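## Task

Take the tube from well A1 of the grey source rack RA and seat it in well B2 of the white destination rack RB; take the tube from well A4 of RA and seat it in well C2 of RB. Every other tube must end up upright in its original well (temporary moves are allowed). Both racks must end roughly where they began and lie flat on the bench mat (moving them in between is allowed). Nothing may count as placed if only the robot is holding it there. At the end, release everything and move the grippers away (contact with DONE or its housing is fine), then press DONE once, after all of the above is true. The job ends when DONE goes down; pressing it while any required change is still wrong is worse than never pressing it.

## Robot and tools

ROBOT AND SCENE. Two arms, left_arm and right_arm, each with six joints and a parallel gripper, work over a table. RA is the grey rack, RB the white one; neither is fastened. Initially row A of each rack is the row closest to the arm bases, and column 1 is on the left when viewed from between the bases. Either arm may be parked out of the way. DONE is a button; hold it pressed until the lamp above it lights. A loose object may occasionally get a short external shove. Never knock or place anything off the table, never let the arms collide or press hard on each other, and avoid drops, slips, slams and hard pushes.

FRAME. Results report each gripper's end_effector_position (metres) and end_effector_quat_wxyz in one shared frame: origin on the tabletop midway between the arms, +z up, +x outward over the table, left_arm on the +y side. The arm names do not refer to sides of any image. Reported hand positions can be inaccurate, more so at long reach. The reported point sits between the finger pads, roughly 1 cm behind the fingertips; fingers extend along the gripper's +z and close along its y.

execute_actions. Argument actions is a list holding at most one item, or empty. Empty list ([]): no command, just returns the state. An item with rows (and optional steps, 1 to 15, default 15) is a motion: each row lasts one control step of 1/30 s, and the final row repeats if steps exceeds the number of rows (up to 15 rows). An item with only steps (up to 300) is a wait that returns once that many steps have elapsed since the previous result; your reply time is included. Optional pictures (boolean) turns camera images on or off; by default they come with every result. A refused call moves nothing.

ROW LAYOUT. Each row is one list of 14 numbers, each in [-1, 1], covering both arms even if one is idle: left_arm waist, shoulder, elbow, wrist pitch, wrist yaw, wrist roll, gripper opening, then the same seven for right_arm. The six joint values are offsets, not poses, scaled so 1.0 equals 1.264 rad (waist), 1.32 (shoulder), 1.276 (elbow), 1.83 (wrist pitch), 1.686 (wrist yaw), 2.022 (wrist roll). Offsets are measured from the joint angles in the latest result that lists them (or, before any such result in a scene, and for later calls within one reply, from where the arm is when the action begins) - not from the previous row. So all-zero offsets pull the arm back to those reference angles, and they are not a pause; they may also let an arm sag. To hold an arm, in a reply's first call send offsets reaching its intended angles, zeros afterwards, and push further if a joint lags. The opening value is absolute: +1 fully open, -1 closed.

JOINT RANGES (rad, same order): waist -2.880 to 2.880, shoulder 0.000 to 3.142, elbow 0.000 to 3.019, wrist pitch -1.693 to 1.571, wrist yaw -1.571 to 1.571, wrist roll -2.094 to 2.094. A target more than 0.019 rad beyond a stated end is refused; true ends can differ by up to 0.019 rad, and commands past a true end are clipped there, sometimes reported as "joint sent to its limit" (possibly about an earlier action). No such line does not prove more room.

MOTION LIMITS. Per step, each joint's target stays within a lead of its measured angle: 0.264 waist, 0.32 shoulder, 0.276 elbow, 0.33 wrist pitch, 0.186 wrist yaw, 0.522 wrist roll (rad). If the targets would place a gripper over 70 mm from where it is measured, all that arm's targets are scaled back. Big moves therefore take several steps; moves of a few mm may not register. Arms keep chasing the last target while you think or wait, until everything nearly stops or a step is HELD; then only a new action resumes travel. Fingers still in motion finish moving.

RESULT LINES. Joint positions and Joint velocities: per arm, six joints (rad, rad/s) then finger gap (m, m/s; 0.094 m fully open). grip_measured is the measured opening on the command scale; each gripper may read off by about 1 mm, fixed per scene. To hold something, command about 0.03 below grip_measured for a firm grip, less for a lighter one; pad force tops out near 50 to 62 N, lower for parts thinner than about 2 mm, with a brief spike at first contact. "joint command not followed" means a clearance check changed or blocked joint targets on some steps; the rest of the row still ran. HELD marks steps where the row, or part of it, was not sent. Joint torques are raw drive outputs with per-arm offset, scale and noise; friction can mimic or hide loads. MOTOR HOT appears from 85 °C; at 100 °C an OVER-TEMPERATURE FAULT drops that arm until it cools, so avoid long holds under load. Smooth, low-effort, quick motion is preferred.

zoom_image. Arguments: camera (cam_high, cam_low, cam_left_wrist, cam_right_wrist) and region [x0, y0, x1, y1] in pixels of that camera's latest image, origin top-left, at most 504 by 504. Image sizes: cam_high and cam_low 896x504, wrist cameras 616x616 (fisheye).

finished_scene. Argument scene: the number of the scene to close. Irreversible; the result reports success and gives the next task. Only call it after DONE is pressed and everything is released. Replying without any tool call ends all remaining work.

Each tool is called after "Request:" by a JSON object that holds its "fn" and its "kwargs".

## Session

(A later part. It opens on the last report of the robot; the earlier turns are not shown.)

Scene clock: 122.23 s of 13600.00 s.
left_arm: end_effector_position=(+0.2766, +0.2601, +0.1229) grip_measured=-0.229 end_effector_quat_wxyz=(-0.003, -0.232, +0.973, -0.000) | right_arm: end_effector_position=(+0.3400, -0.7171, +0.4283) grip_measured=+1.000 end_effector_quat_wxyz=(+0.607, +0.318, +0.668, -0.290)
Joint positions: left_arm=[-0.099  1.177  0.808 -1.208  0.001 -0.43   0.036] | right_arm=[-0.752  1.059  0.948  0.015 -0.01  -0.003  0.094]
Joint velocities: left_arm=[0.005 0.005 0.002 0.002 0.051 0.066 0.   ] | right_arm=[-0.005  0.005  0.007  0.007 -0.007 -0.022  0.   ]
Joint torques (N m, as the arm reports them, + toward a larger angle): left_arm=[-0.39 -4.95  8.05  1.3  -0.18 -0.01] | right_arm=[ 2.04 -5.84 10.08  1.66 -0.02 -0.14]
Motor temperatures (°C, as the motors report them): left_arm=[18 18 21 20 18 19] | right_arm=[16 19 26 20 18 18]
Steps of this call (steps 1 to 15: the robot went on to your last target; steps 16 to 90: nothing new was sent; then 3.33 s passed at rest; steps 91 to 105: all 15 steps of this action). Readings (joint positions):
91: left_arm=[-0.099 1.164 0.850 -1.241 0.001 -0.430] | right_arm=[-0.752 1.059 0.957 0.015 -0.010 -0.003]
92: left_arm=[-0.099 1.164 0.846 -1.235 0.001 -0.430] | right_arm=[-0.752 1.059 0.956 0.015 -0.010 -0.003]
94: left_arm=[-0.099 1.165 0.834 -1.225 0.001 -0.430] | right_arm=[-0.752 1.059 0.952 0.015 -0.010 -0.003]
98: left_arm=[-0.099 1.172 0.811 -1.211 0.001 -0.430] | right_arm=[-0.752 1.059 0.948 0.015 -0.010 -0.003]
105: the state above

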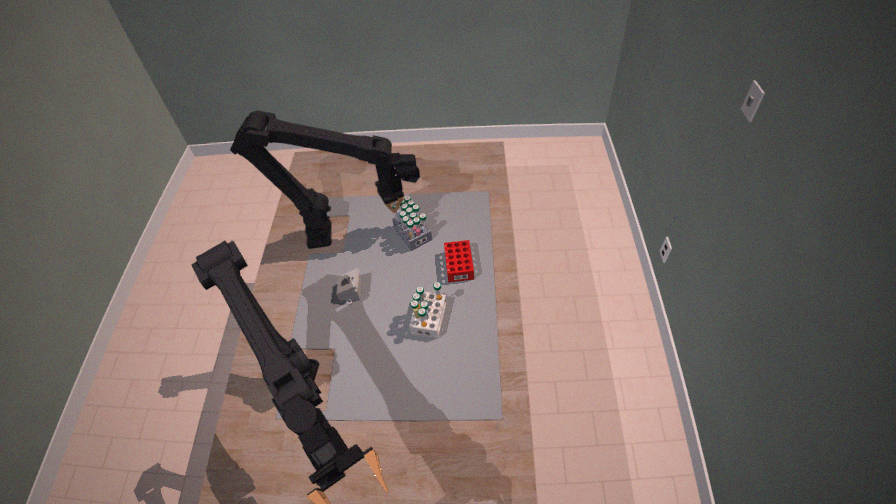

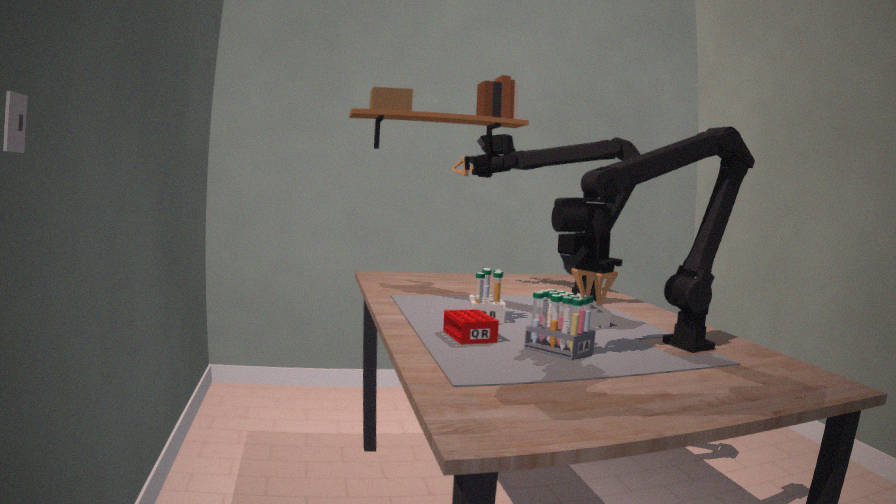

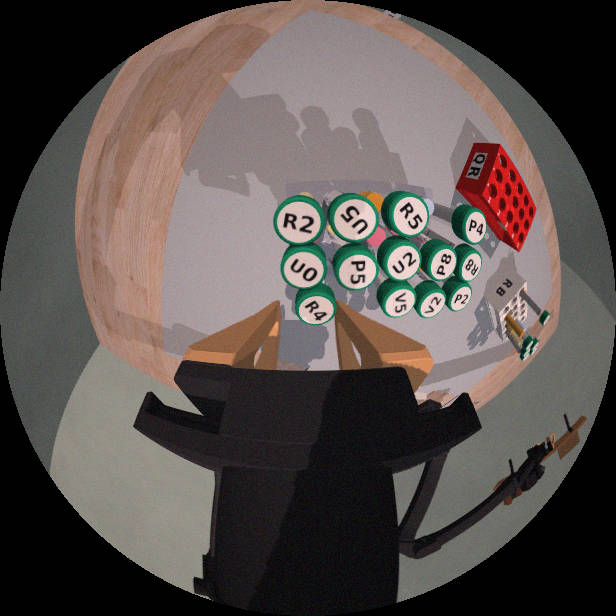

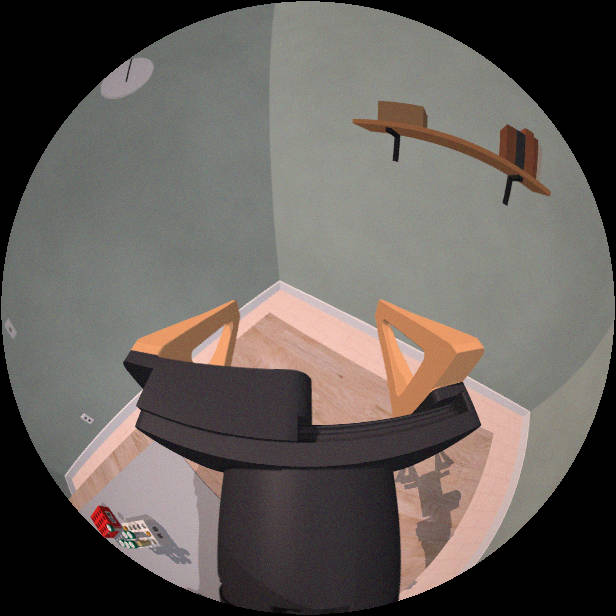

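Request:
{"fn": "execute_actions", "kwargs": {"actions": [{"rows":[[0,0.01,0.008,0.03,0,0,-0.23,0,0,0.01,0,0,0,1],[0,0.01,0.008,0.03,0,0,-0.23,0,0,0.01,0,0,0,1],[0,0.02,0.008,0.03,0,0,-0.23,0,0,0.01,0,0,0,1],[0,0.02,0.008,0.03,0,0,-0.23,0,0,0.01,0,0,0,1],[0,0.032,0.008,0.033,0,0,-0.23,0,0,0.01,0,0,0,1]]}]}}

Scene clock: 130.07 s of 13600.00 s.
left_arm: end_effector_position=(+0.2858, +0.2605, +0.1128) grip_measured=-0.229 end_effector_quat_wxyz=(-0.001, -0.232, +0.973, -0.000) | right_arm: end_effector_position=(+0.3400, -0.7171, +0.4283) grip_measured=+1.000 end_effector_quat_wxyz=(+0.607, +0.318, +0.668, -0.290)
Joint positions: left_arm=[-0.099  1.213  0.808 -1.168  0.001 -0.43   0.036] | right_arm=[-0.752  1.059  0.948  0.015 -0.01  -0.003  0.094]
Joint velocities: left_arm=[ 0.005 -0.015  0.012  0.007 -0.051  0.022 -0.001] | right_arm=[ 0.024  0.005  0.007 -0.012 -0.007  0.037  0.   ]
Joint torques (N m, as the arm reports them, + toward a larger angle): left_arm=[-0.01 -5.47  8.09  1.34 -0.21  0.01] | right_arm=[ 1.49 -5.19 10.45  1.78 -0.1  -0.12]
Motor temperatures (°C, as the motors report them): left_arm=[18 18 21 20 18 19] | right_arm=[16 19 26 20 18 18]
Steps of this call (steps 1 to 15: the robot went on to your last target; steps 16 to 90: nothing new was sent; then 4.33 s passed at rest; steps 91 to 105: all 15 steps of this action). Readings (joint positions):
91: left_arm=[-0.099 1.177 0.808 -1.201 0.001 -0.430] | right_arm=[-0.752 1.059 0.948 0.015 -0.010 -0.003]
92: left_arm=[-0.099 1.177 0.808 -1.192 0.001 -0.430] | right_arm=[-0.752 1.059 0.948 0.015 -0.010 -0.003]
94: left_arm=[-0.099 1.180 0.808 -1.178 0.001 -0.430] | right_arm=[-0.752 1.059 0.948 0.015 -0.010 -0.003]
98: left_arm=[-0.099 1.202 0.808 -1.169 0.001 -0.430] | right_arm=[-0.752 1.059 0.948 0.015 -0.010 -0.003]
105: the state above

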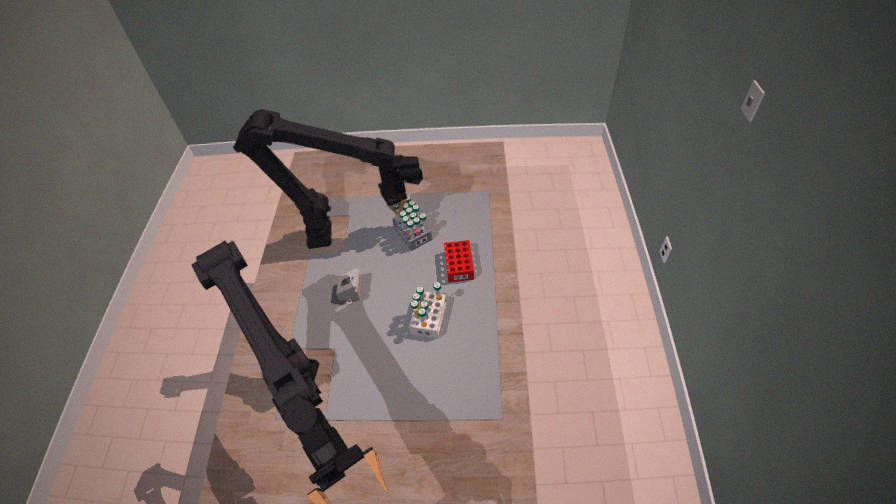

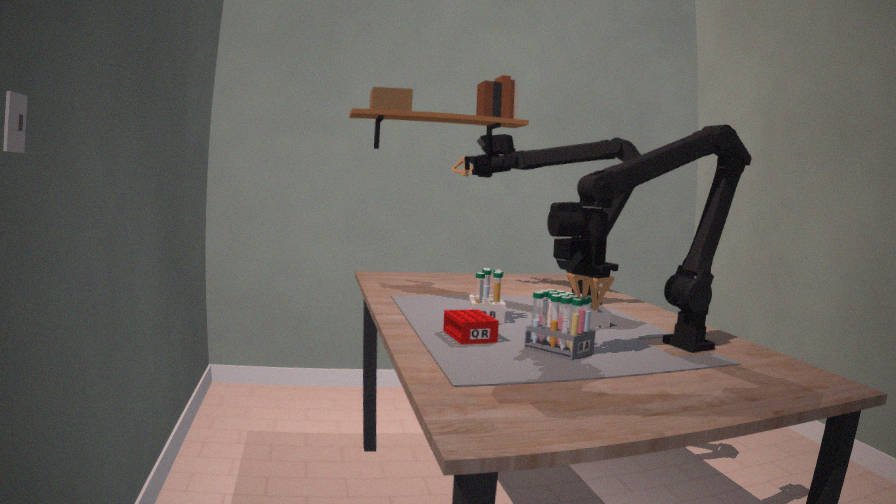

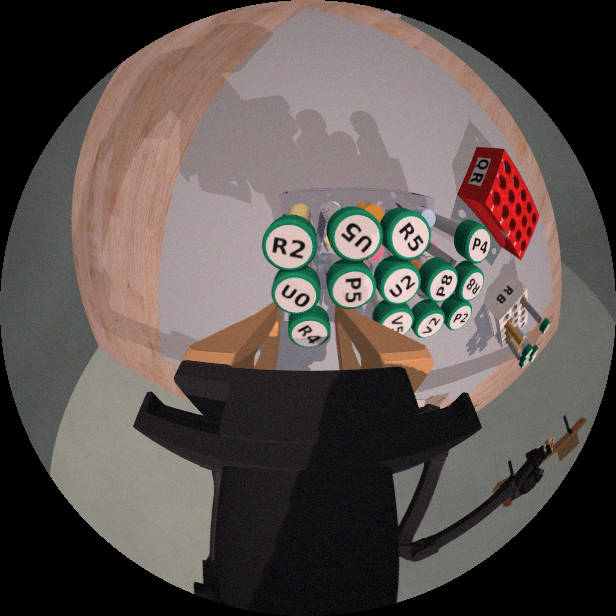

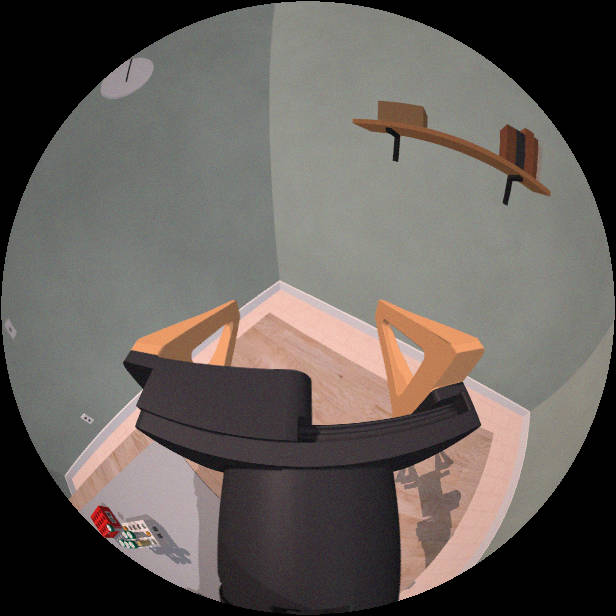

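Request:
{"fn": "execute_actions", "kwargs": {"actions": [{"rows":[[0,0,0.008,0.01,0,0,-0.45,0,0,0.01,0,0,0,1],[0,0,0.008,0.01,0,0,-0.5,0,0,0.01,0,0,0,1],[0,0,0.008,0.01,0,0,-0.55,0,0,0.01,0,0,0,1],[0,0,0.008,0.01,0,0,-0.62,0,0,0.01,0,0,0,1]]}]}}

Scene clock: 135.27 s of 13600.00 s.
left_arm: end_effector_position=(+0.2858, +0.2605, +0.1128) grip_measured=-0.570 end_effector_quat_wxyz=(-0.001, -0.232, +0.973, -0.000) | right_arm: end_effector_position=(+0.3400, -0.7171, +0.4283) grip_measured=+1.000 end_effector_quat_wxyz=(+0.607, +0.318, +0.668, -0.290)
Joint positions: left_arm=[-0.099  1.213  0.808 -1.168  0.001 -0.43   0.02 ] | right_arm=[-0.752  1.059  0.948  0.015 -0.01  -0.003  0.094]
Joint velocities: left_arm=[-0.015  0.005 -0.002  0.007 -0.051 -0.081 -0.   ] | right_arm=[-0.015 -0.015 -0.002 -0.007 -0.081  0.007  0.   ]
Joint torques (N m, as the arm reports them, + toward a larger angle): left_arm=[-0.27 -6.1   8.28  1.04 -0.16  0.04] | right_arm=[ 2.02 -4.87 10.55  1.63 -0.07 -0.1 ]
Motor temperatures (°C, as the motors report them): left_arm=[18 18 21 20 18 19] | right_arm=[16 19 26 20 18 18]
Steps of this call (steps 1 to 15: the robot went on to your last target; steps 16 to 100: nothing new was sent; then 1.37 s passed at rest; steps 101 to 115: all 15 steps of this action). Readings (joint positions):
101: left_arm=[-0.099 1.213 0.808 -1.168 0.001 -0.430] | right_arm=[-0.752 1.059 0.948 0.015 -0.010 -0.003]
102: left_arm=[-0.099 1.213 0.808 -1.168 0.001 -0.430] | right_arm=[-0.752 1.059 0.948 0.015 -0.010 -0.003]
104: left_arm=[-0.099 1.213 0.808 -1.168 0.001 -0.430] | right_arm=[-0.752 1.059 0.948 0.015 -0.010 -0.003]
108: left_arm=[-0.099 1.213 0.808 -1.168 0.001 -0.430] | right_arm=[-0.752 1.059 0.948 0.015 -0.010 -0.003]
115: the state above

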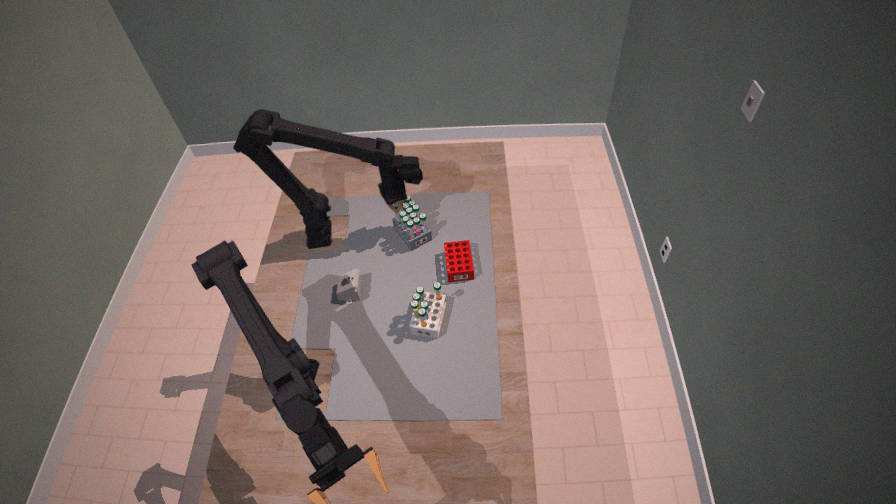

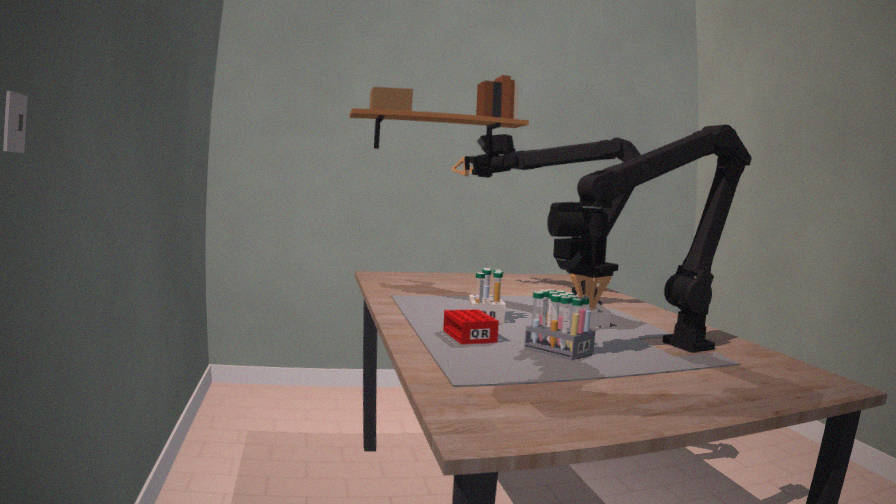

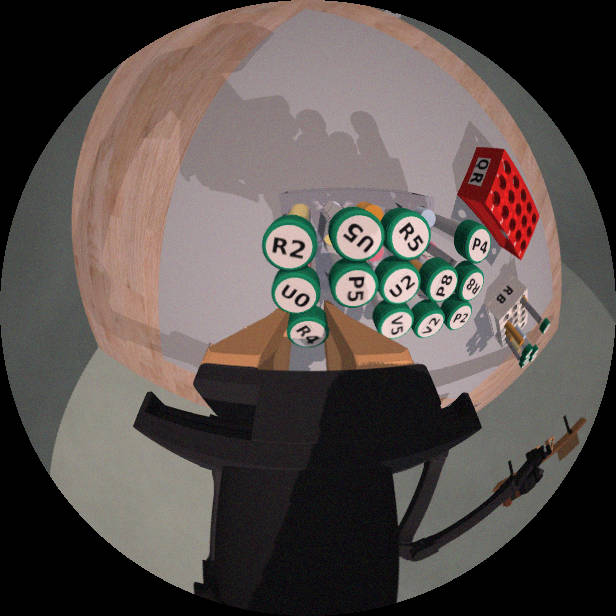

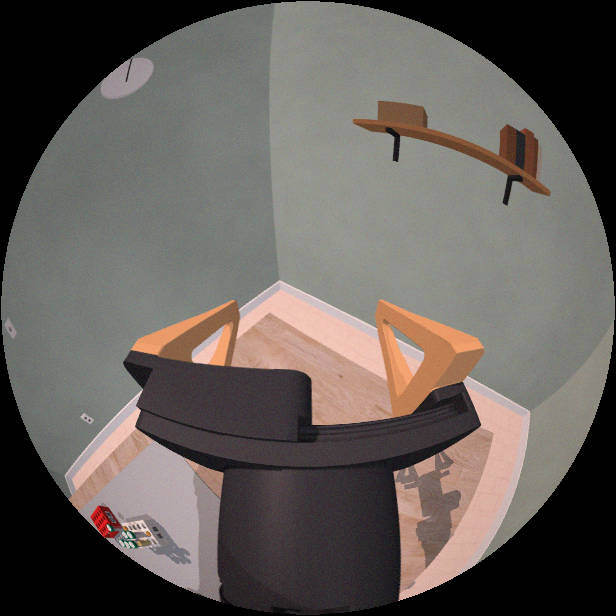

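Request:
{"fn": "execute_actions", "kwargs": {"actions": [{"rows":[[0,-0.012,0.03,-0.01,0,0,-0.62,0,0,0.01,0,0,0,1],[0,-0.018,0.04,-0.02,0,0,-0.62,0,0,0.01,0,0,0,1],[0,-0.024,0.05,-0.03,0,0,-0.62,0,0,0.01,0,0,0,1],[0,-0.03,0.06,-0.04,0,0,-0.62,0,0,0.01,0,0,0,1],[0,-0.036,0.07,-0.05,0,0,-0.62,0,0,0.01,0,0,0,1],[0,-0.042,0.08,-0.06,0,0,-0.62,0,0,0.01,0,0,0,1],[0,-0.048,0.09,-0.07,0,0,-0.62,0,0,0.01,0,0,0,1],[0,-0.053,0.1,-0.08,0,0,-0.62,0,0,0.01,0,0,0,1],[0,-0.055,0.11,-0.09,0,0,-0.62,0,0,0.01,0,0,0,1]]}], "pictures": false}}

Request:
{"fn": "execute_actions", "kwargs": {"actions": [{"rows":[[0,-0.01,0.04,-0.015,0,0,-0.62,0,0,0.01,0,0,0,1],[0,-0.013,0.06,-0.03,0,0,-0.62,0,0,0.01,0,0,0,1],[0,-0.016,0.08,-0.045,0,0,-0.62,0,0,0.01,0,0,0,1],[0,-0.019,0.1,-0.06,0,0,-0.62,0,0,0.01,0,0,0,1],[0,-0.022,0.12,-0.075,0,0,-0.62,0,0,0.01,0,0,0,1],[0,-0.025,0.14,-0.09,0,0,-0.62,0,0,0.01,0,0,0,1],[0,-0.028,0.16,-0.105,0,0,-0.62,0,0,0.01,0,0,0,1],[0,-0.03,0.185,-0.125,0,0,-0.62,0,0,0.01,0,0,0,1]]}]}}

Scene clock: 162.00 s of 13600.00 s.
left_arm: end_effector_position=(+0.2849, +0.2603, +0.1663) grip_measured=-0.570 end_effector_quat_wxyz=(+0.009, -0.232, +0.973, -0.003) | right_arm: end_effector_position=(+0.3400, -0.7171, +0.4283) grip_measured=+1.000 end_effector_quat_wxyz=(+0.607, +0.318, +0.668, -0.290)
Joint positions: left_arm=[-0.099  1.145  0.903 -1.311  0.003 -0.43   0.02 ] | right_arm=[-0.752  1.059  0.948  0.015 -0.01  -0.003  0.094]
Joint velocities: left_arm=[-0.015 -0.063 -0.002 -0.046 -0.022  0.007  0.   ] | right_arm=[-0.015  0.005  0.002 -0.012 -0.037  0.081  0.   ]
Joint torques (N m, as the arm reports them, + toward a larger angle): left_arm=[-0.12 -5.44 11.31 -0.16 -0.24  0.02] | right_arm=[ 1.81 -5.76 10.47  1.52 -0.03 -0.1 ]
Motor temperatures (°C, as the motors report them): left_arm=[18 18 21 20 18 19] | right_arm=[16 19 27 20 18 18]
Steps of this call (steps 1 to 15: the robot went on to your last target; steps 16 to 90: nothing new was sent; then 23.23 s passed at rest; steps 91 to 105: all 15 steps of this action). Readings (joint positions):
91: left_arm=[-0.099 1.213 0.808 -1.168 0.001 -0.430] | right_arm=[-0.752 1.059 0.948 0.015 -0.010 -0.003]
92: left_arm=[-0.099 1.213 0.808 -1.171 0.001 -0.430] | right_arm=[-0.752 1.059 0.948 0.015 -0.010 -0.003]
94: left_arm=[-0.099 1.211 0.812 -1.192 0.003 -0.430] | right_arm=[-0.752 1.059 0.948 0.015 -0.010 -0.003]
98: left_arm=[-0.099 1.193 0.847 -1.256 0.003 -0.430] | right_arm=[-0.752 1.059 0.948 0.015 -0.010 -0.003]
105: the state above

Scene clock: 162.50 s of 13600.00 s.
left_arm: end_effector_position=(+0.2893, +0.2604, +0.2520) grip_measured=-0.570 end_effector_quat_wxyz=(+0.023, -0.232, +0.973, -0.006) | right_arm: end_effector_position=(+0.3400, -0.7171, +0.4283) grip_measured=+1.000 end_effector_quat_wxyz=(+0.607, +0.318, +0.668, -0.290)
Joint positions: left_arm=[-0.099  1.108  1.102 -1.518  0.003 -0.43   0.02 ] | right_arm=[-0.752  1.059  0.948  0.015 -0.01  -0.003  0.094]
Joint velocities: left_arm=[-0.005 -0.054  0.002 -0.085  0.007 -0.051 -0.001] | right_arm=[-0.005  0.005 -0.012 -0.022  0.037  0.081  0.   ]
Joint torques (N m, as the arm reports them, + toward a larger angle): left_arm=[ 0.05 -5.73 11.05  0.03 -0.19  0.01] | right_arm=[ 1.43 -6.06 10.54  1.59 -0.05 -0.1 ]
Motor temperatures (°C, as the motors report them): left_arm=[18 18 21 20 18 19] | right_arm=[16 19 27 20 18 18]
Steps of this call (steps 1 to 15: all 15 steps of this action). Readings (joint positions):
1: left_arm=[-0.099 1.144 0.903 -1.314 0.003 -0.430] | right_arm=[-0.752 1.059 0.948 0.015 -0.010 -0.003]
2: left_arm=[-0.099 1.144 0.905 -1.322 0.003 -0.430] | right_arm=[-0.752 1.059 0.948 0.015 -0.010 -0.003]
4: left_arm=[-0.099 1.144 0.920 -1.361 0.003 -0.430] | right_arm=[-0.752 1.059 0.948 0.015 -0.010 -0.003]
8: left_arm=[-0.099 1.144 1.013 -1.467 0.003 -0.430] | right_arm=[-0.752 1.059 0.948 0.015 -0.010 -0.003]
15: the state above

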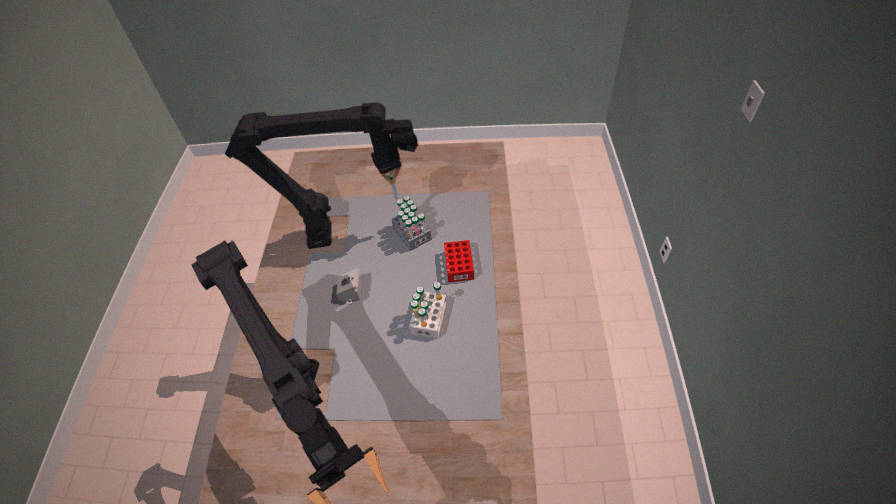

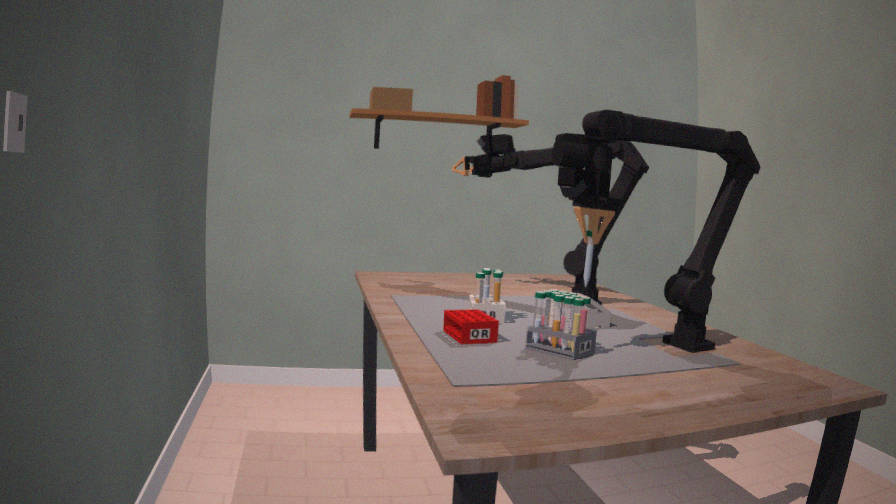

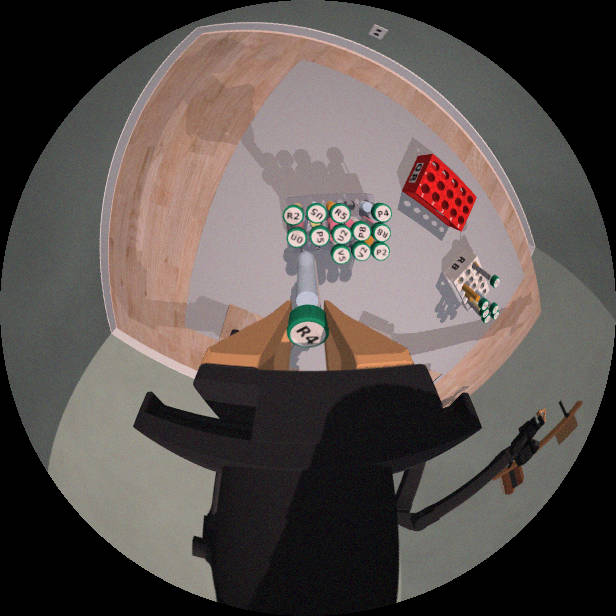

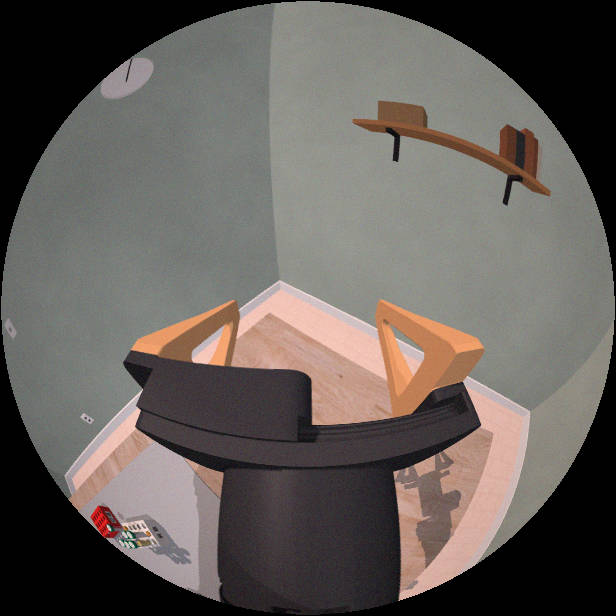

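Request:
{"fn": "execute_actions", "kwargs": {"actions": [{"rows":[[-0.05,0,0.03,0,0,-0.03,-0.62,0,0,0.01,0,0,0,1],[-0.1,0.01,0.05,0,0,-0.06,-0.62,0,0,0.01,0,0,0,1],[-0.15,0.03,0.08,0,0,-0.09,-0.62,0,0,0.01,0,0,0,1],[-0.2,0.06,0.11,0,0,-0.12,-0.62,0,0,0.01,0,0,0,1],[-0.25,0.09,0.14,0,0,-0.15,-0.62,0,0,0.01,0,0,0,1],[-0.3,0.12,0.17,0,0,-0.18,-0.62,0,0,0.01,0,0,0,1],[-0.33,0.15,0.2,0,0,-0.21,-0.62,0,0,0.01,0,0,0,1],[-0.33,0.18,0.23,0,0,-0.21,-0.62,0,0,0.01,0,0,0,1],[-0.33,0.21,0.26,0,0,-0.21,-0.62,0,0,0.01,0,0,0,1]]}], "pictures": false}}

Request:
{"fn": "execute_actions", "kwargs": {"actions": [{"rows":[[-0.05,0.03,0.05,0,0,-0.03,-0.62,0,0,0.01,0,0,0,1],[-0.1,0.06,0.08,0,0,-0.06,-0.62,0,0,0.01,0,0,0,1],[-0.15,0.09,0.11,0,0,-0.09,-0.62,0,0,0.01,0,0,0,1],[-0.2,0.12,0.14,0,0,-0.12,-0.62,0,0,0.01,0,0,0,1],[-0.25,0.15,0.17,0,0,-0.15,-0.62,0,0,0.01,0,0,0,1],[-0.31,0.18,0.2,0,0,-0.18,-0.62,0,0,0.01,0,0,0,1],[-0.31,0.21,0.23,0,0,-0.21,-0.62,0,0,0.01,0,0,0,1],[-0.31,0.24,0.25,0,0,-0.21,-0.62,0,0,0.01,0,0,0,1],[-0.31,0.27,0.25,0.01,0,-0.21,-0.62,0,0,0.01,0,0,0,1]]}], "pictures": false}}

Request:
{"fn": "execute_actions", "kwargs": {"actions": [{"steps":20}]}}

Scene clock: 194.07 s of 13600.00 s.
left_arm: end_effector_position=(+0.3694, +0.0874, +0.2645) grip_measured=-0.570 end_effector_quat_wxyz=(+0.015, -0.200, +0.980, -0.012) | right_arm: end_effector_position=(+0.3400, -0.7171, +0.4283) grip_measured=+1.000 end_effector_quat_wxyz=(+0.607, +0.318, +0.668, -0.290)
Joint positions: left_arm=[-0.531  1.41   1.397 -1.52   0.004 -0.798  0.02 ] | right_arm=[-0.752  1.059  0.948  0.015 -0.01  -0.003  0.094]
Joint velocities: left_arm=[ 0.063  0.2    0.002  0.017 -0.037 -0.33  -0.   ] | right_arm=[-0.015 -0.005 -0.037  0.002  0.022  0.022  0.   ]
Joint torques (N m, as the arm reports them, + toward a larger angle): left_arm=[  0.95 -13.06  11.26   0.53  -0.28  -0.07] | right_arm=[ 0.34 -6.08 10.51  1.54 -0.05 -0.12]
Motor temperatures (°C, as the motors report them): left_arm=[18 18 23 20 18 19] | right_arm=[16 19 27 20 18 18]
Steps of this call (steps 1 to 15: the robot went on to your last target; steps 16 to 120: nothing new was sent; then 27.07 s passed at rest; steps 121 to 135: all 15 steps of this action). Readings (joint positions):
121: left_arm=[-0.103 1.107 1.102 -1.522 0.001 -0.439] | right_arm=[-0.752 1.059 0.948 0.015 -0.010 -0.003]
122: left_arm=[-0.121 1.107 1.102 -1.522 -0.001 -0.458] | right_arm=[-0.752 1.059 0.948 0.015 -0.010 -0.003]
124: left_arm=[-0.202 1.119 1.117 -1.522 -0.002 -0.516] | right_arm=[-0.752 1.059 0.948 0.015 -0.010 -0.003]
128: left_arm=[-0.416 1.214 1.224 -1.522 -0.001 -0.648] | right_arm=[-0.752 1.059 0.948 0.015 -0.010 -0.003]
135: the state above

Scene clock: 194.57 s of 13600.00 s.
left_arm: end_effector_position=(+0.3495, -0.1392, +0.1986) grip_measured=-0.570 end_effector_quat_wxyz=(-0.016, -0.168, +0.985, +0.019) | right_arm: end_effector_position=(+0.3400, -0.7171, +0.4283) grip_measured=+1.000 end_effector_quat_wxyz=(+0.607, +0.318, +0.668, -0.290)
Joint positions: left_arm=[-0.948  1.78   1.668 -1.507  0.005 -1.15   0.02 ] | right_arm=[-0.752  1.059  0.948  0.015 -0.01  -0.003  0.094]
Joint velocities: left_arm=[-0.23   0.425 -0.012  0.002 -0.037 -0.403  0.001] | right_arm=[ 0.005 -0.005  0.002  0.002  0.007 -0.007  0.   ]
Joint torques (N m, as the arm reports them, + toward a larger angle): left_arm=[  3.46 -19.9   11.65   0.7   -0.3   -0.12] | right_arm=[ 1.61 -5.82 10.68  1.76 -0.05 -0.09]
Motor temperatures (°C, as the motors report them): left_arm=[18 18 23 20 18 19] | right_arm=[16 19 27 20 18 18]
Steps of this call (steps 1 to 15: all 15 steps of this action). Readings (joint positions):
1: left_arm=[-0.534 1.419 1.397 -1.520 0.003 -0.809] | right_arm=[-0.752 1.059 0.948 0.015 -0.010 -0.003]
2: left_arm=[-0.546 1.429 1.406 -1.520 0.000 -0.828] | right_arm=[-0.752 1.059 0.948 0.015 -0.010 -0.003]
4: left_arm=[-0.599 1.462 1.436 -1.520 -0.001 -0.872] | right_arm=[-0.752 1.059 0.948 0.015 -0.010 -0.003]
8: left_arm=[-0.758 1.559 1.517 -1.520 -0.001 -0.975] | right_arm=[-0.752 1.059 0.948 0.015 -0.010 -0.003]
15: the state above

Scene clock: 195.23 s of 13600.00 s.
left_arm: end_effector_position=(+0.3583, -0.1323, +0.1896) grip_measured=-0.570 end_effector_quat_wxyz=(-0.020, -0.209, +0.977, +0.026) | right_arm: end_effector_position=(+0.3400, -0.7171, +0.4283) grip_measured=+1.000 end_effector_quat_wxyz=(+0.607, +0.318, +0.668, -0.290)
Joint positions: left_arm=[-0.927  1.798  1.668 -1.507  0.006 -1.212  0.02 ] | right_arm=[-0.752  1.059  0.948  0.015 -0.01  -0.003  0.094]
Joint velocities: left_arm=[-0.005 -0.005  0.017 -0.017  0.051 -0.066 -0.001] | right_arm=[-0.005 -0.005  0.002 -0.012 -0.125  0.037  0.   ]
Joint torques (N m, as the arm reports them, + toward a larger angle): left_arm=[  0.29 -18.31  11.47   0.58  -0.33  -0.08] | right_arm=[ 1.83 -6.46 10.62  1.89 -0.01 -0.1 ]
Motor temperatures (°C, as the motors report them): left_arm=[18 18 23 20 18 19] | right_arm=[16 19 27 20 18 18]
Steps of this call (steps 1 to 20: the robot went on to your last target). Readings (joint positions):
1: left_arm=[-0.954 1.794 1.668 -1.507 0.006 -1.162] | right_arm=[-0.752 1.059 0.948 0.015 -0.010 -0.003]
2: left_arm=[-0.955 1.803 1.668 -1.507 0.006 -1.172] | right_arm=[-0.752 1.059 0.948 0.015 -0.010 -0.003]
4: left_arm=[-0.948 1.807 1.668 -1.507 0.006 -1.186] | right_arm=[-0.752 1.059 0.948 0.015 -0.010 -0.003]
8: left_arm=[-0.932 1.800 1.668 -1.507 0.006 -1.202] | right_arm=[-0.752 1.059 0.948 0.015 -0.010 -0.003]
20: the state above

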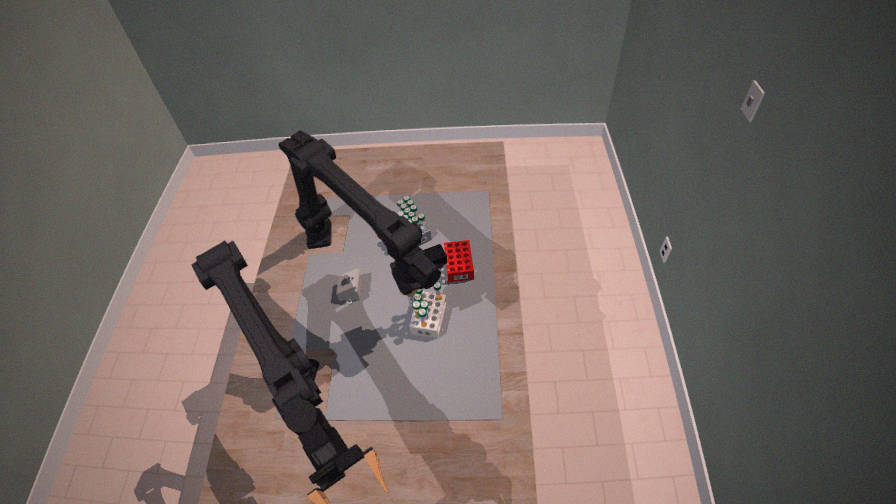

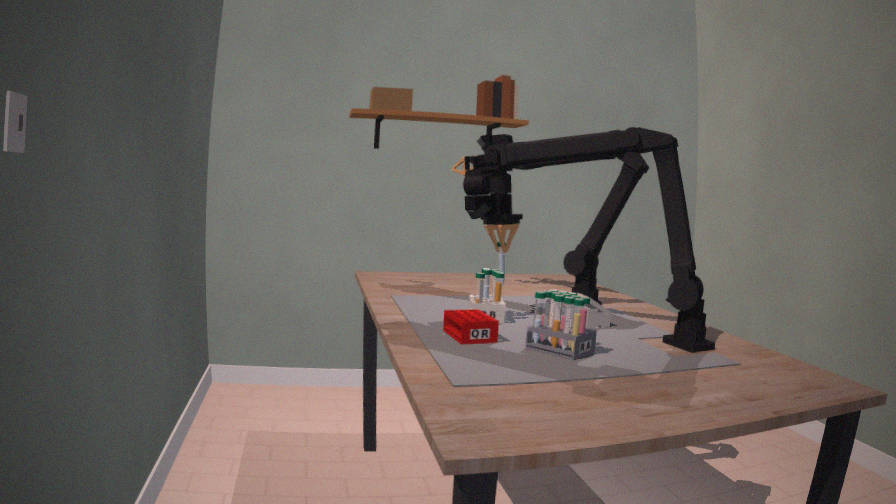

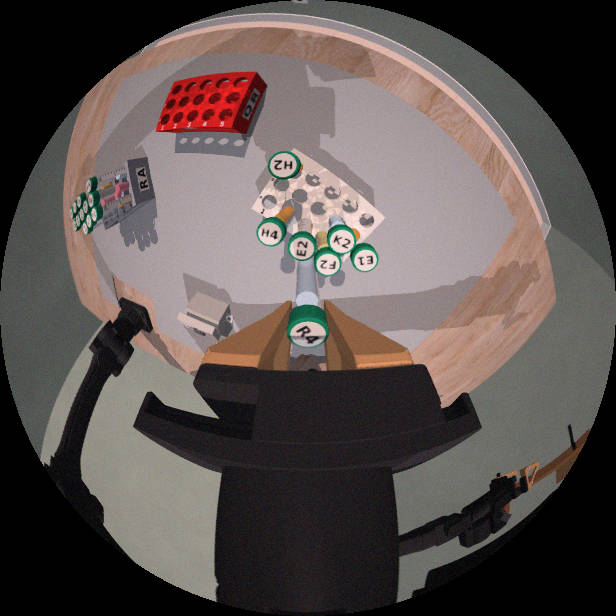

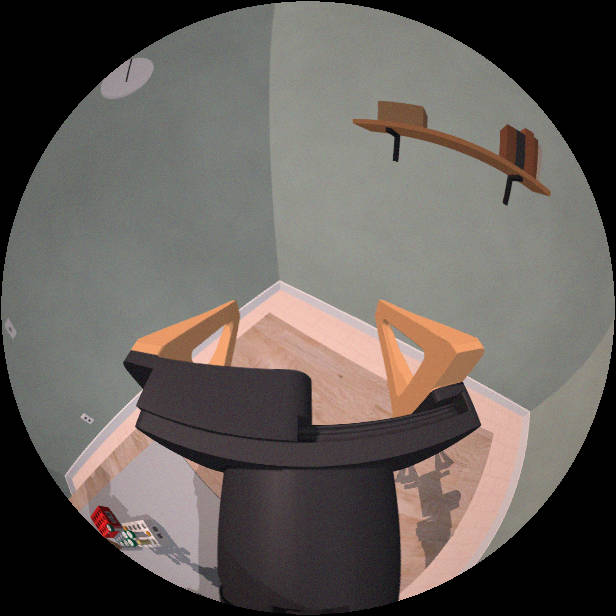

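Request:
{"fn": "zoom_image", "kwargs": {"camera": "cam_left_wrist", "region": [230,130,410,300]}}

Region (230, 130, 410, 300) of cam_left_wrist's 616x616 image, scaled by 2.800, with more detail than that image has.

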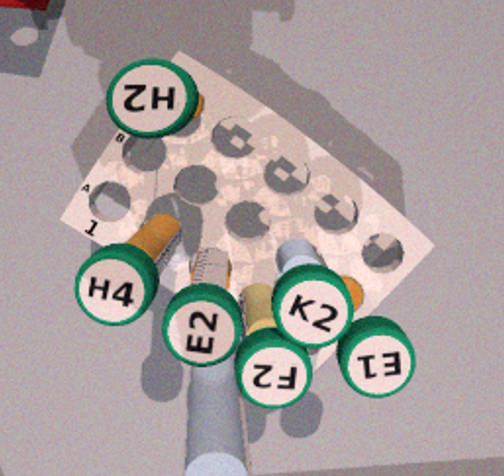

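Request:
{"fn": "execute_actions", "kwargs": {"actions": [{"rows":[[0,-0.02,0.04,0,0,0.1,-0.62,0,0,0.01,0,0,0,1],[0,-0.025,0.07,-0.01,0,0.2,-0.62,0,0,0.01,0,0,0,1],[0,-0.025,0.1,-0.022,0,0.3,-0.62,0,0,0.01,0,0,0,1],[0,-0.025,0.1,-0.022,0,0.37,-0.62,0,0,0.01,0,0,0,1]]}], "pictures": false}}

Request:
{"fn": "execute_actions", "kwargs": {"actions": [{"rows":[[0.03,-0.005,0.01,0,0,0.05,-0.62,0,0,0.01,0,0,0,1],[0.05,-0.005,0.01,0,0,0.05,-0.62,0,0,0.01,0,0,0,1],[0.07,-0.005,0.01,0,0,0.05,-0.62,0,0,0.01,0,0,0,1],[0.09,-0.005,0.01,0,0,0.05,-0.62,0,0,0.01,0,0,0,1],[0.103,-0.005,0.01,0,0,0.05,-0.62,0,0,0.01,0,0,0,1]]}], "pictures": false}}

Request:
{"fn": "execute_actions", "kwargs": {"actions": [{"steps":15}]}}

Scene clock: 221.73 s of 13600.00 s.
left_arm: end_effector_position=(+0.3674, -0.1415, +0.2207) grip_measured=-0.570 end_effector_quat_wxyz=(-0.007, +0.139, +0.990, +0.002) | right_arm: end_effector_position=(+0.3400, -0.7171, +0.4283) grip_measured=+1.000 end_effector_quat_wxyz=(+0.607, +0.318, +0.668, -0.290)
Joint positions: left_arm=[-0.927  1.79   1.741 -1.535  0.006 -0.512  0.02 ] | right_arm=[-0.752  1.059  0.948  0.015 -0.01  -0.003  0.094]
Joint velocities: left_arm=[-0.015 -0.015 -0.012 -0.002 -0.037  0.183 -0.   ] | right_arm=[-0.015 -0.005 -0.002 -0.002  0.051 -0.051  0.   ]
Joint torques (N m, as the arm reports them, + toward a larger angle): left_arm=[ -0.36 -18.3   12.28   0.12  -0.22   0.15] | right_arm=[ 1.92 -6.48 10.48  1.58 -0.01 -0.14]
Motor temperatures (°C, as the motors report them): left_arm=[18 19 24 20 18 19] | right_arm=[16 19 28 20 18 18]
Steps of this call (steps 1 to 15: the robot went on to your last target; steps 16 to 160: nothing new was sent; then 20.67 s passed at rest; steps 161 to 175: all 15 steps of this action). Readings (joint positions):
161: left_arm=[-0.927 1.798 1.668 -1.507 0.006 -1.180] | right_arm=[-0.752 1.059 0.948 0.015 -0.010 -0.003]
162: left_arm=[-0.927 1.798 1.671 -1.509 0.006 -1.115] | right_arm=[-0.752 1.059 0.948 0.015 -0.010 -0.003]
164: left_arm=[-0.927 1.798 1.689 -1.525 0.006 -0.922] | right_arm=[-0.752 1.059 0.948 0.015 -0.010 -0.003]
168: left_arm=[-0.927 1.795 1.734 -1.535 0.006 -0.657] | right_arm=[-0.752 1.059 0.948 0.015 -0.010 -0.003]
175: the state above

Scene clock: 222.23 s of 13600.00 s.
left_arm: end_effector_position=(+0.4171, -0.0855, +0.2207) grip_measured=-0.570 end_effector_quat_wxyz=(-0.010, +0.112, +0.994, -0.003) | right_arm: end_effector_position=(+0.3400, -0.7171, +0.4283) grip_measured=+1.000 end_effector_quat_wxyz=(+0.607, +0.318, +0.668, -0.290)
Joint positions: left_arm=[-0.788  1.79   1.741 -1.535  0.016 -0.427  0.02 ] | right_arm=[-0.752  1.059  0.948  0.015 -0.01  -0.003  0.094]
Joint velocities: left_arm=[-0.054 -0.015 -0.012 -0.012 -0.081 -0.022 -0.001] | right_arm=[-0.005  0.005  0.007  0.002  0.007 -0.007  0.   ]
Joint torques (N m, as the arm reports them, + toward a larger angle): left_arm=[ -0.73 -16.46   9.08   0.43  -0.54   0.11] | right_arm=[ 1.76 -5.66 10.3   1.64 -0.01 -0.1 ]
Motor temperatures (°C, as the motors report them): left_arm=[18 19 24 20 18 19] | right_arm=[16 19 28 20 18 18]
Steps of this call (steps 1 to 15: all 15 steps of this action). Readings (joint positions):
1: left_arm=[-0.926 1.790 1.741 -1.535 0.006 -0.496] | right_arm=[-0.752 1.059 0.948 0.015 -0.010 -0.003]
2: left_arm=[-0.921 1.790 1.741 -1.535 0.007 -0.481] | right_arm=[-0.752 1.059 0.948 0.015 -0.010 -0.003]
4: left_arm=[-0.901 1.790 1.741 -1.535 0.011 -0.459] | right_arm=[-0.752 1.059 0.948 0.015 -0.010 -0.003]
8: left_arm=[-0.826 1.790 1.741 -1.535 0.017 -0.437] | right_arm=[-0.752 1.059 0.948 0.015 -0.010 -0.003]
15: the state above

Scene clock: 222.73 s of 13600.00 s.
left_arm: end_effector_position=(+0.4152, -0.0879, +0.2207) grip_measured=-0.570 end_effector_quat_wxyz=(-0.009, +0.117, +0.993, -0.003) | right_arm: end_effector_position=(+0.3400, -0.7171, +0.4283) grip_measured=+1.000 end_effector_quat_wxyz=(+0.607, +0.318, +0.668, -0.290)
Joint positions: left_arm=[-0.794  1.79   1.741 -1.535  0.014 -0.423  0.02 ] | right_arm=[-0.752  1.059  0.948  0.015 -0.01  -0.003  0.094]
Joint velocities: left_arm=[-0.005 -0.005 -0.012  0.002  0.007 -0.037  0.001] | right_arm=[-0.005 -0.005  0.012 -0.002 -0.125 -0.066  0.   ]
Joint torques (N m, as the arm reports them, + toward a larger angle): left_arm=[ -1.12 -16.91   9.18   0.55  -0.51   0.15] | right_arm=[ 1.32 -6.23 10.41  1.57 -0.1  -0.14]
Motor temperatures (°C, as the motors report them): left_arm=[18 19 24 20 19 19] | right_arm=[16 19 28 20 18 18]
Steps of this call (steps 1 to 15: the robot went on to your last target). Readings (joint positions):
1: left_arm=[-0.790 1.790 1.741 -1.535 0.016 -0.426] | right_arm=[-0.752 1.059 0.948 0.015 -0.010 -0.003]
2: left_arm=[-0.792 1.790 1.741 -1.535 0.015 -0.425] | right_arm=[-0.752 1.059 0.948 0.015 -0.010 -0.003]
4: left_arm=[-0.794 1.790 1.741 -1.535 0.015 -0.424] | right_arm=[-0.752 1.059 0.948 0.015 -0.010 -0.003]
8: left_arm=[-0.794 1.790 1.741 -1.535 0.014 -0.423] | right_arm=[-0.752 1.059 0.948 0.015 -0.010 -0.003]
15: the state above
All arms were judged still, so your last target was given up. Only a new action makes them travel on or press farther. Fingers that are still opening or closing keep moving.

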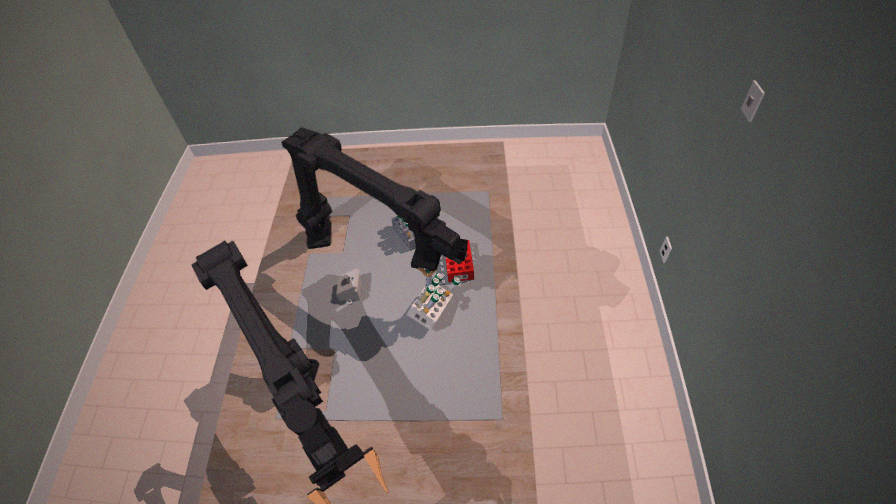

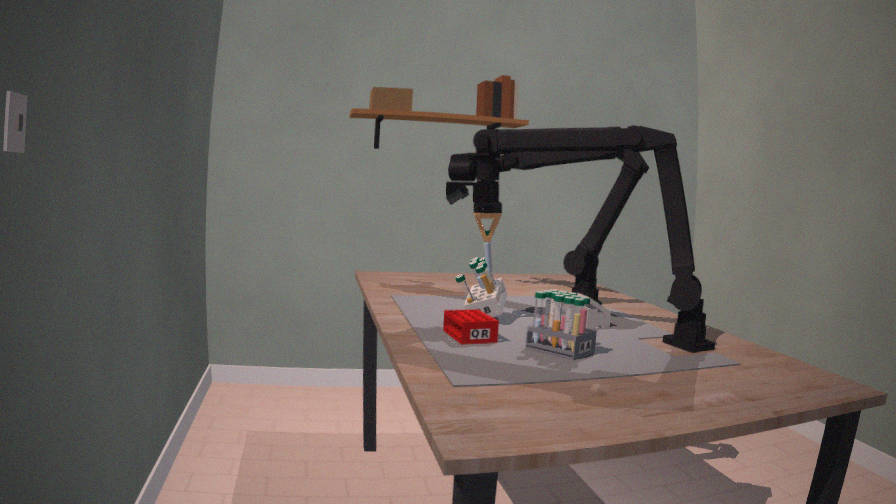

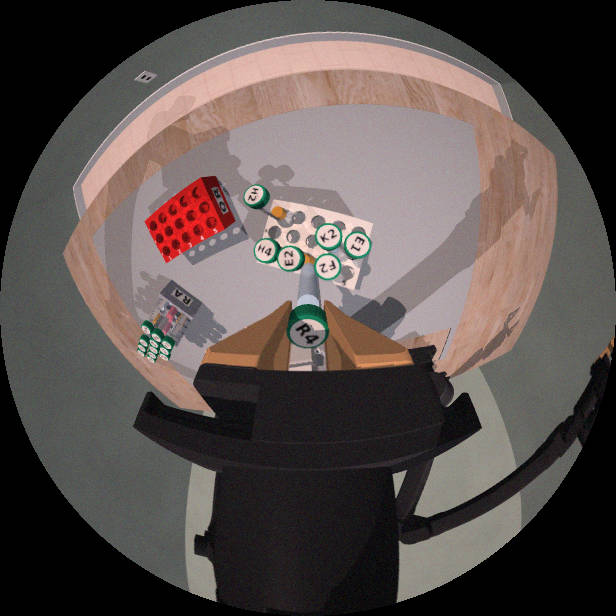

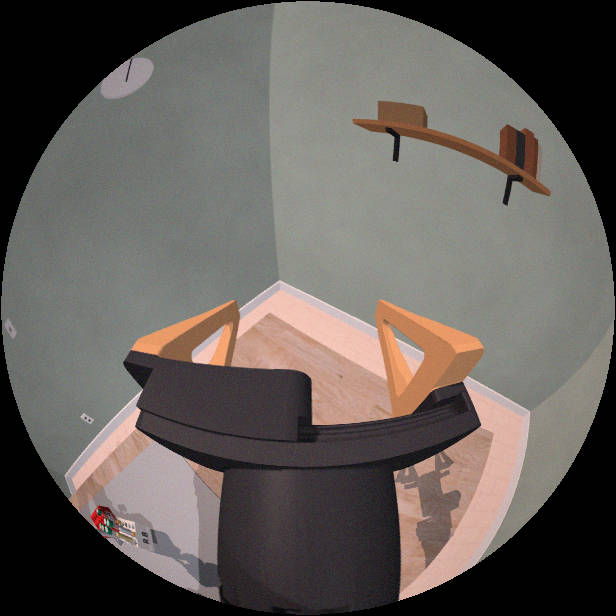

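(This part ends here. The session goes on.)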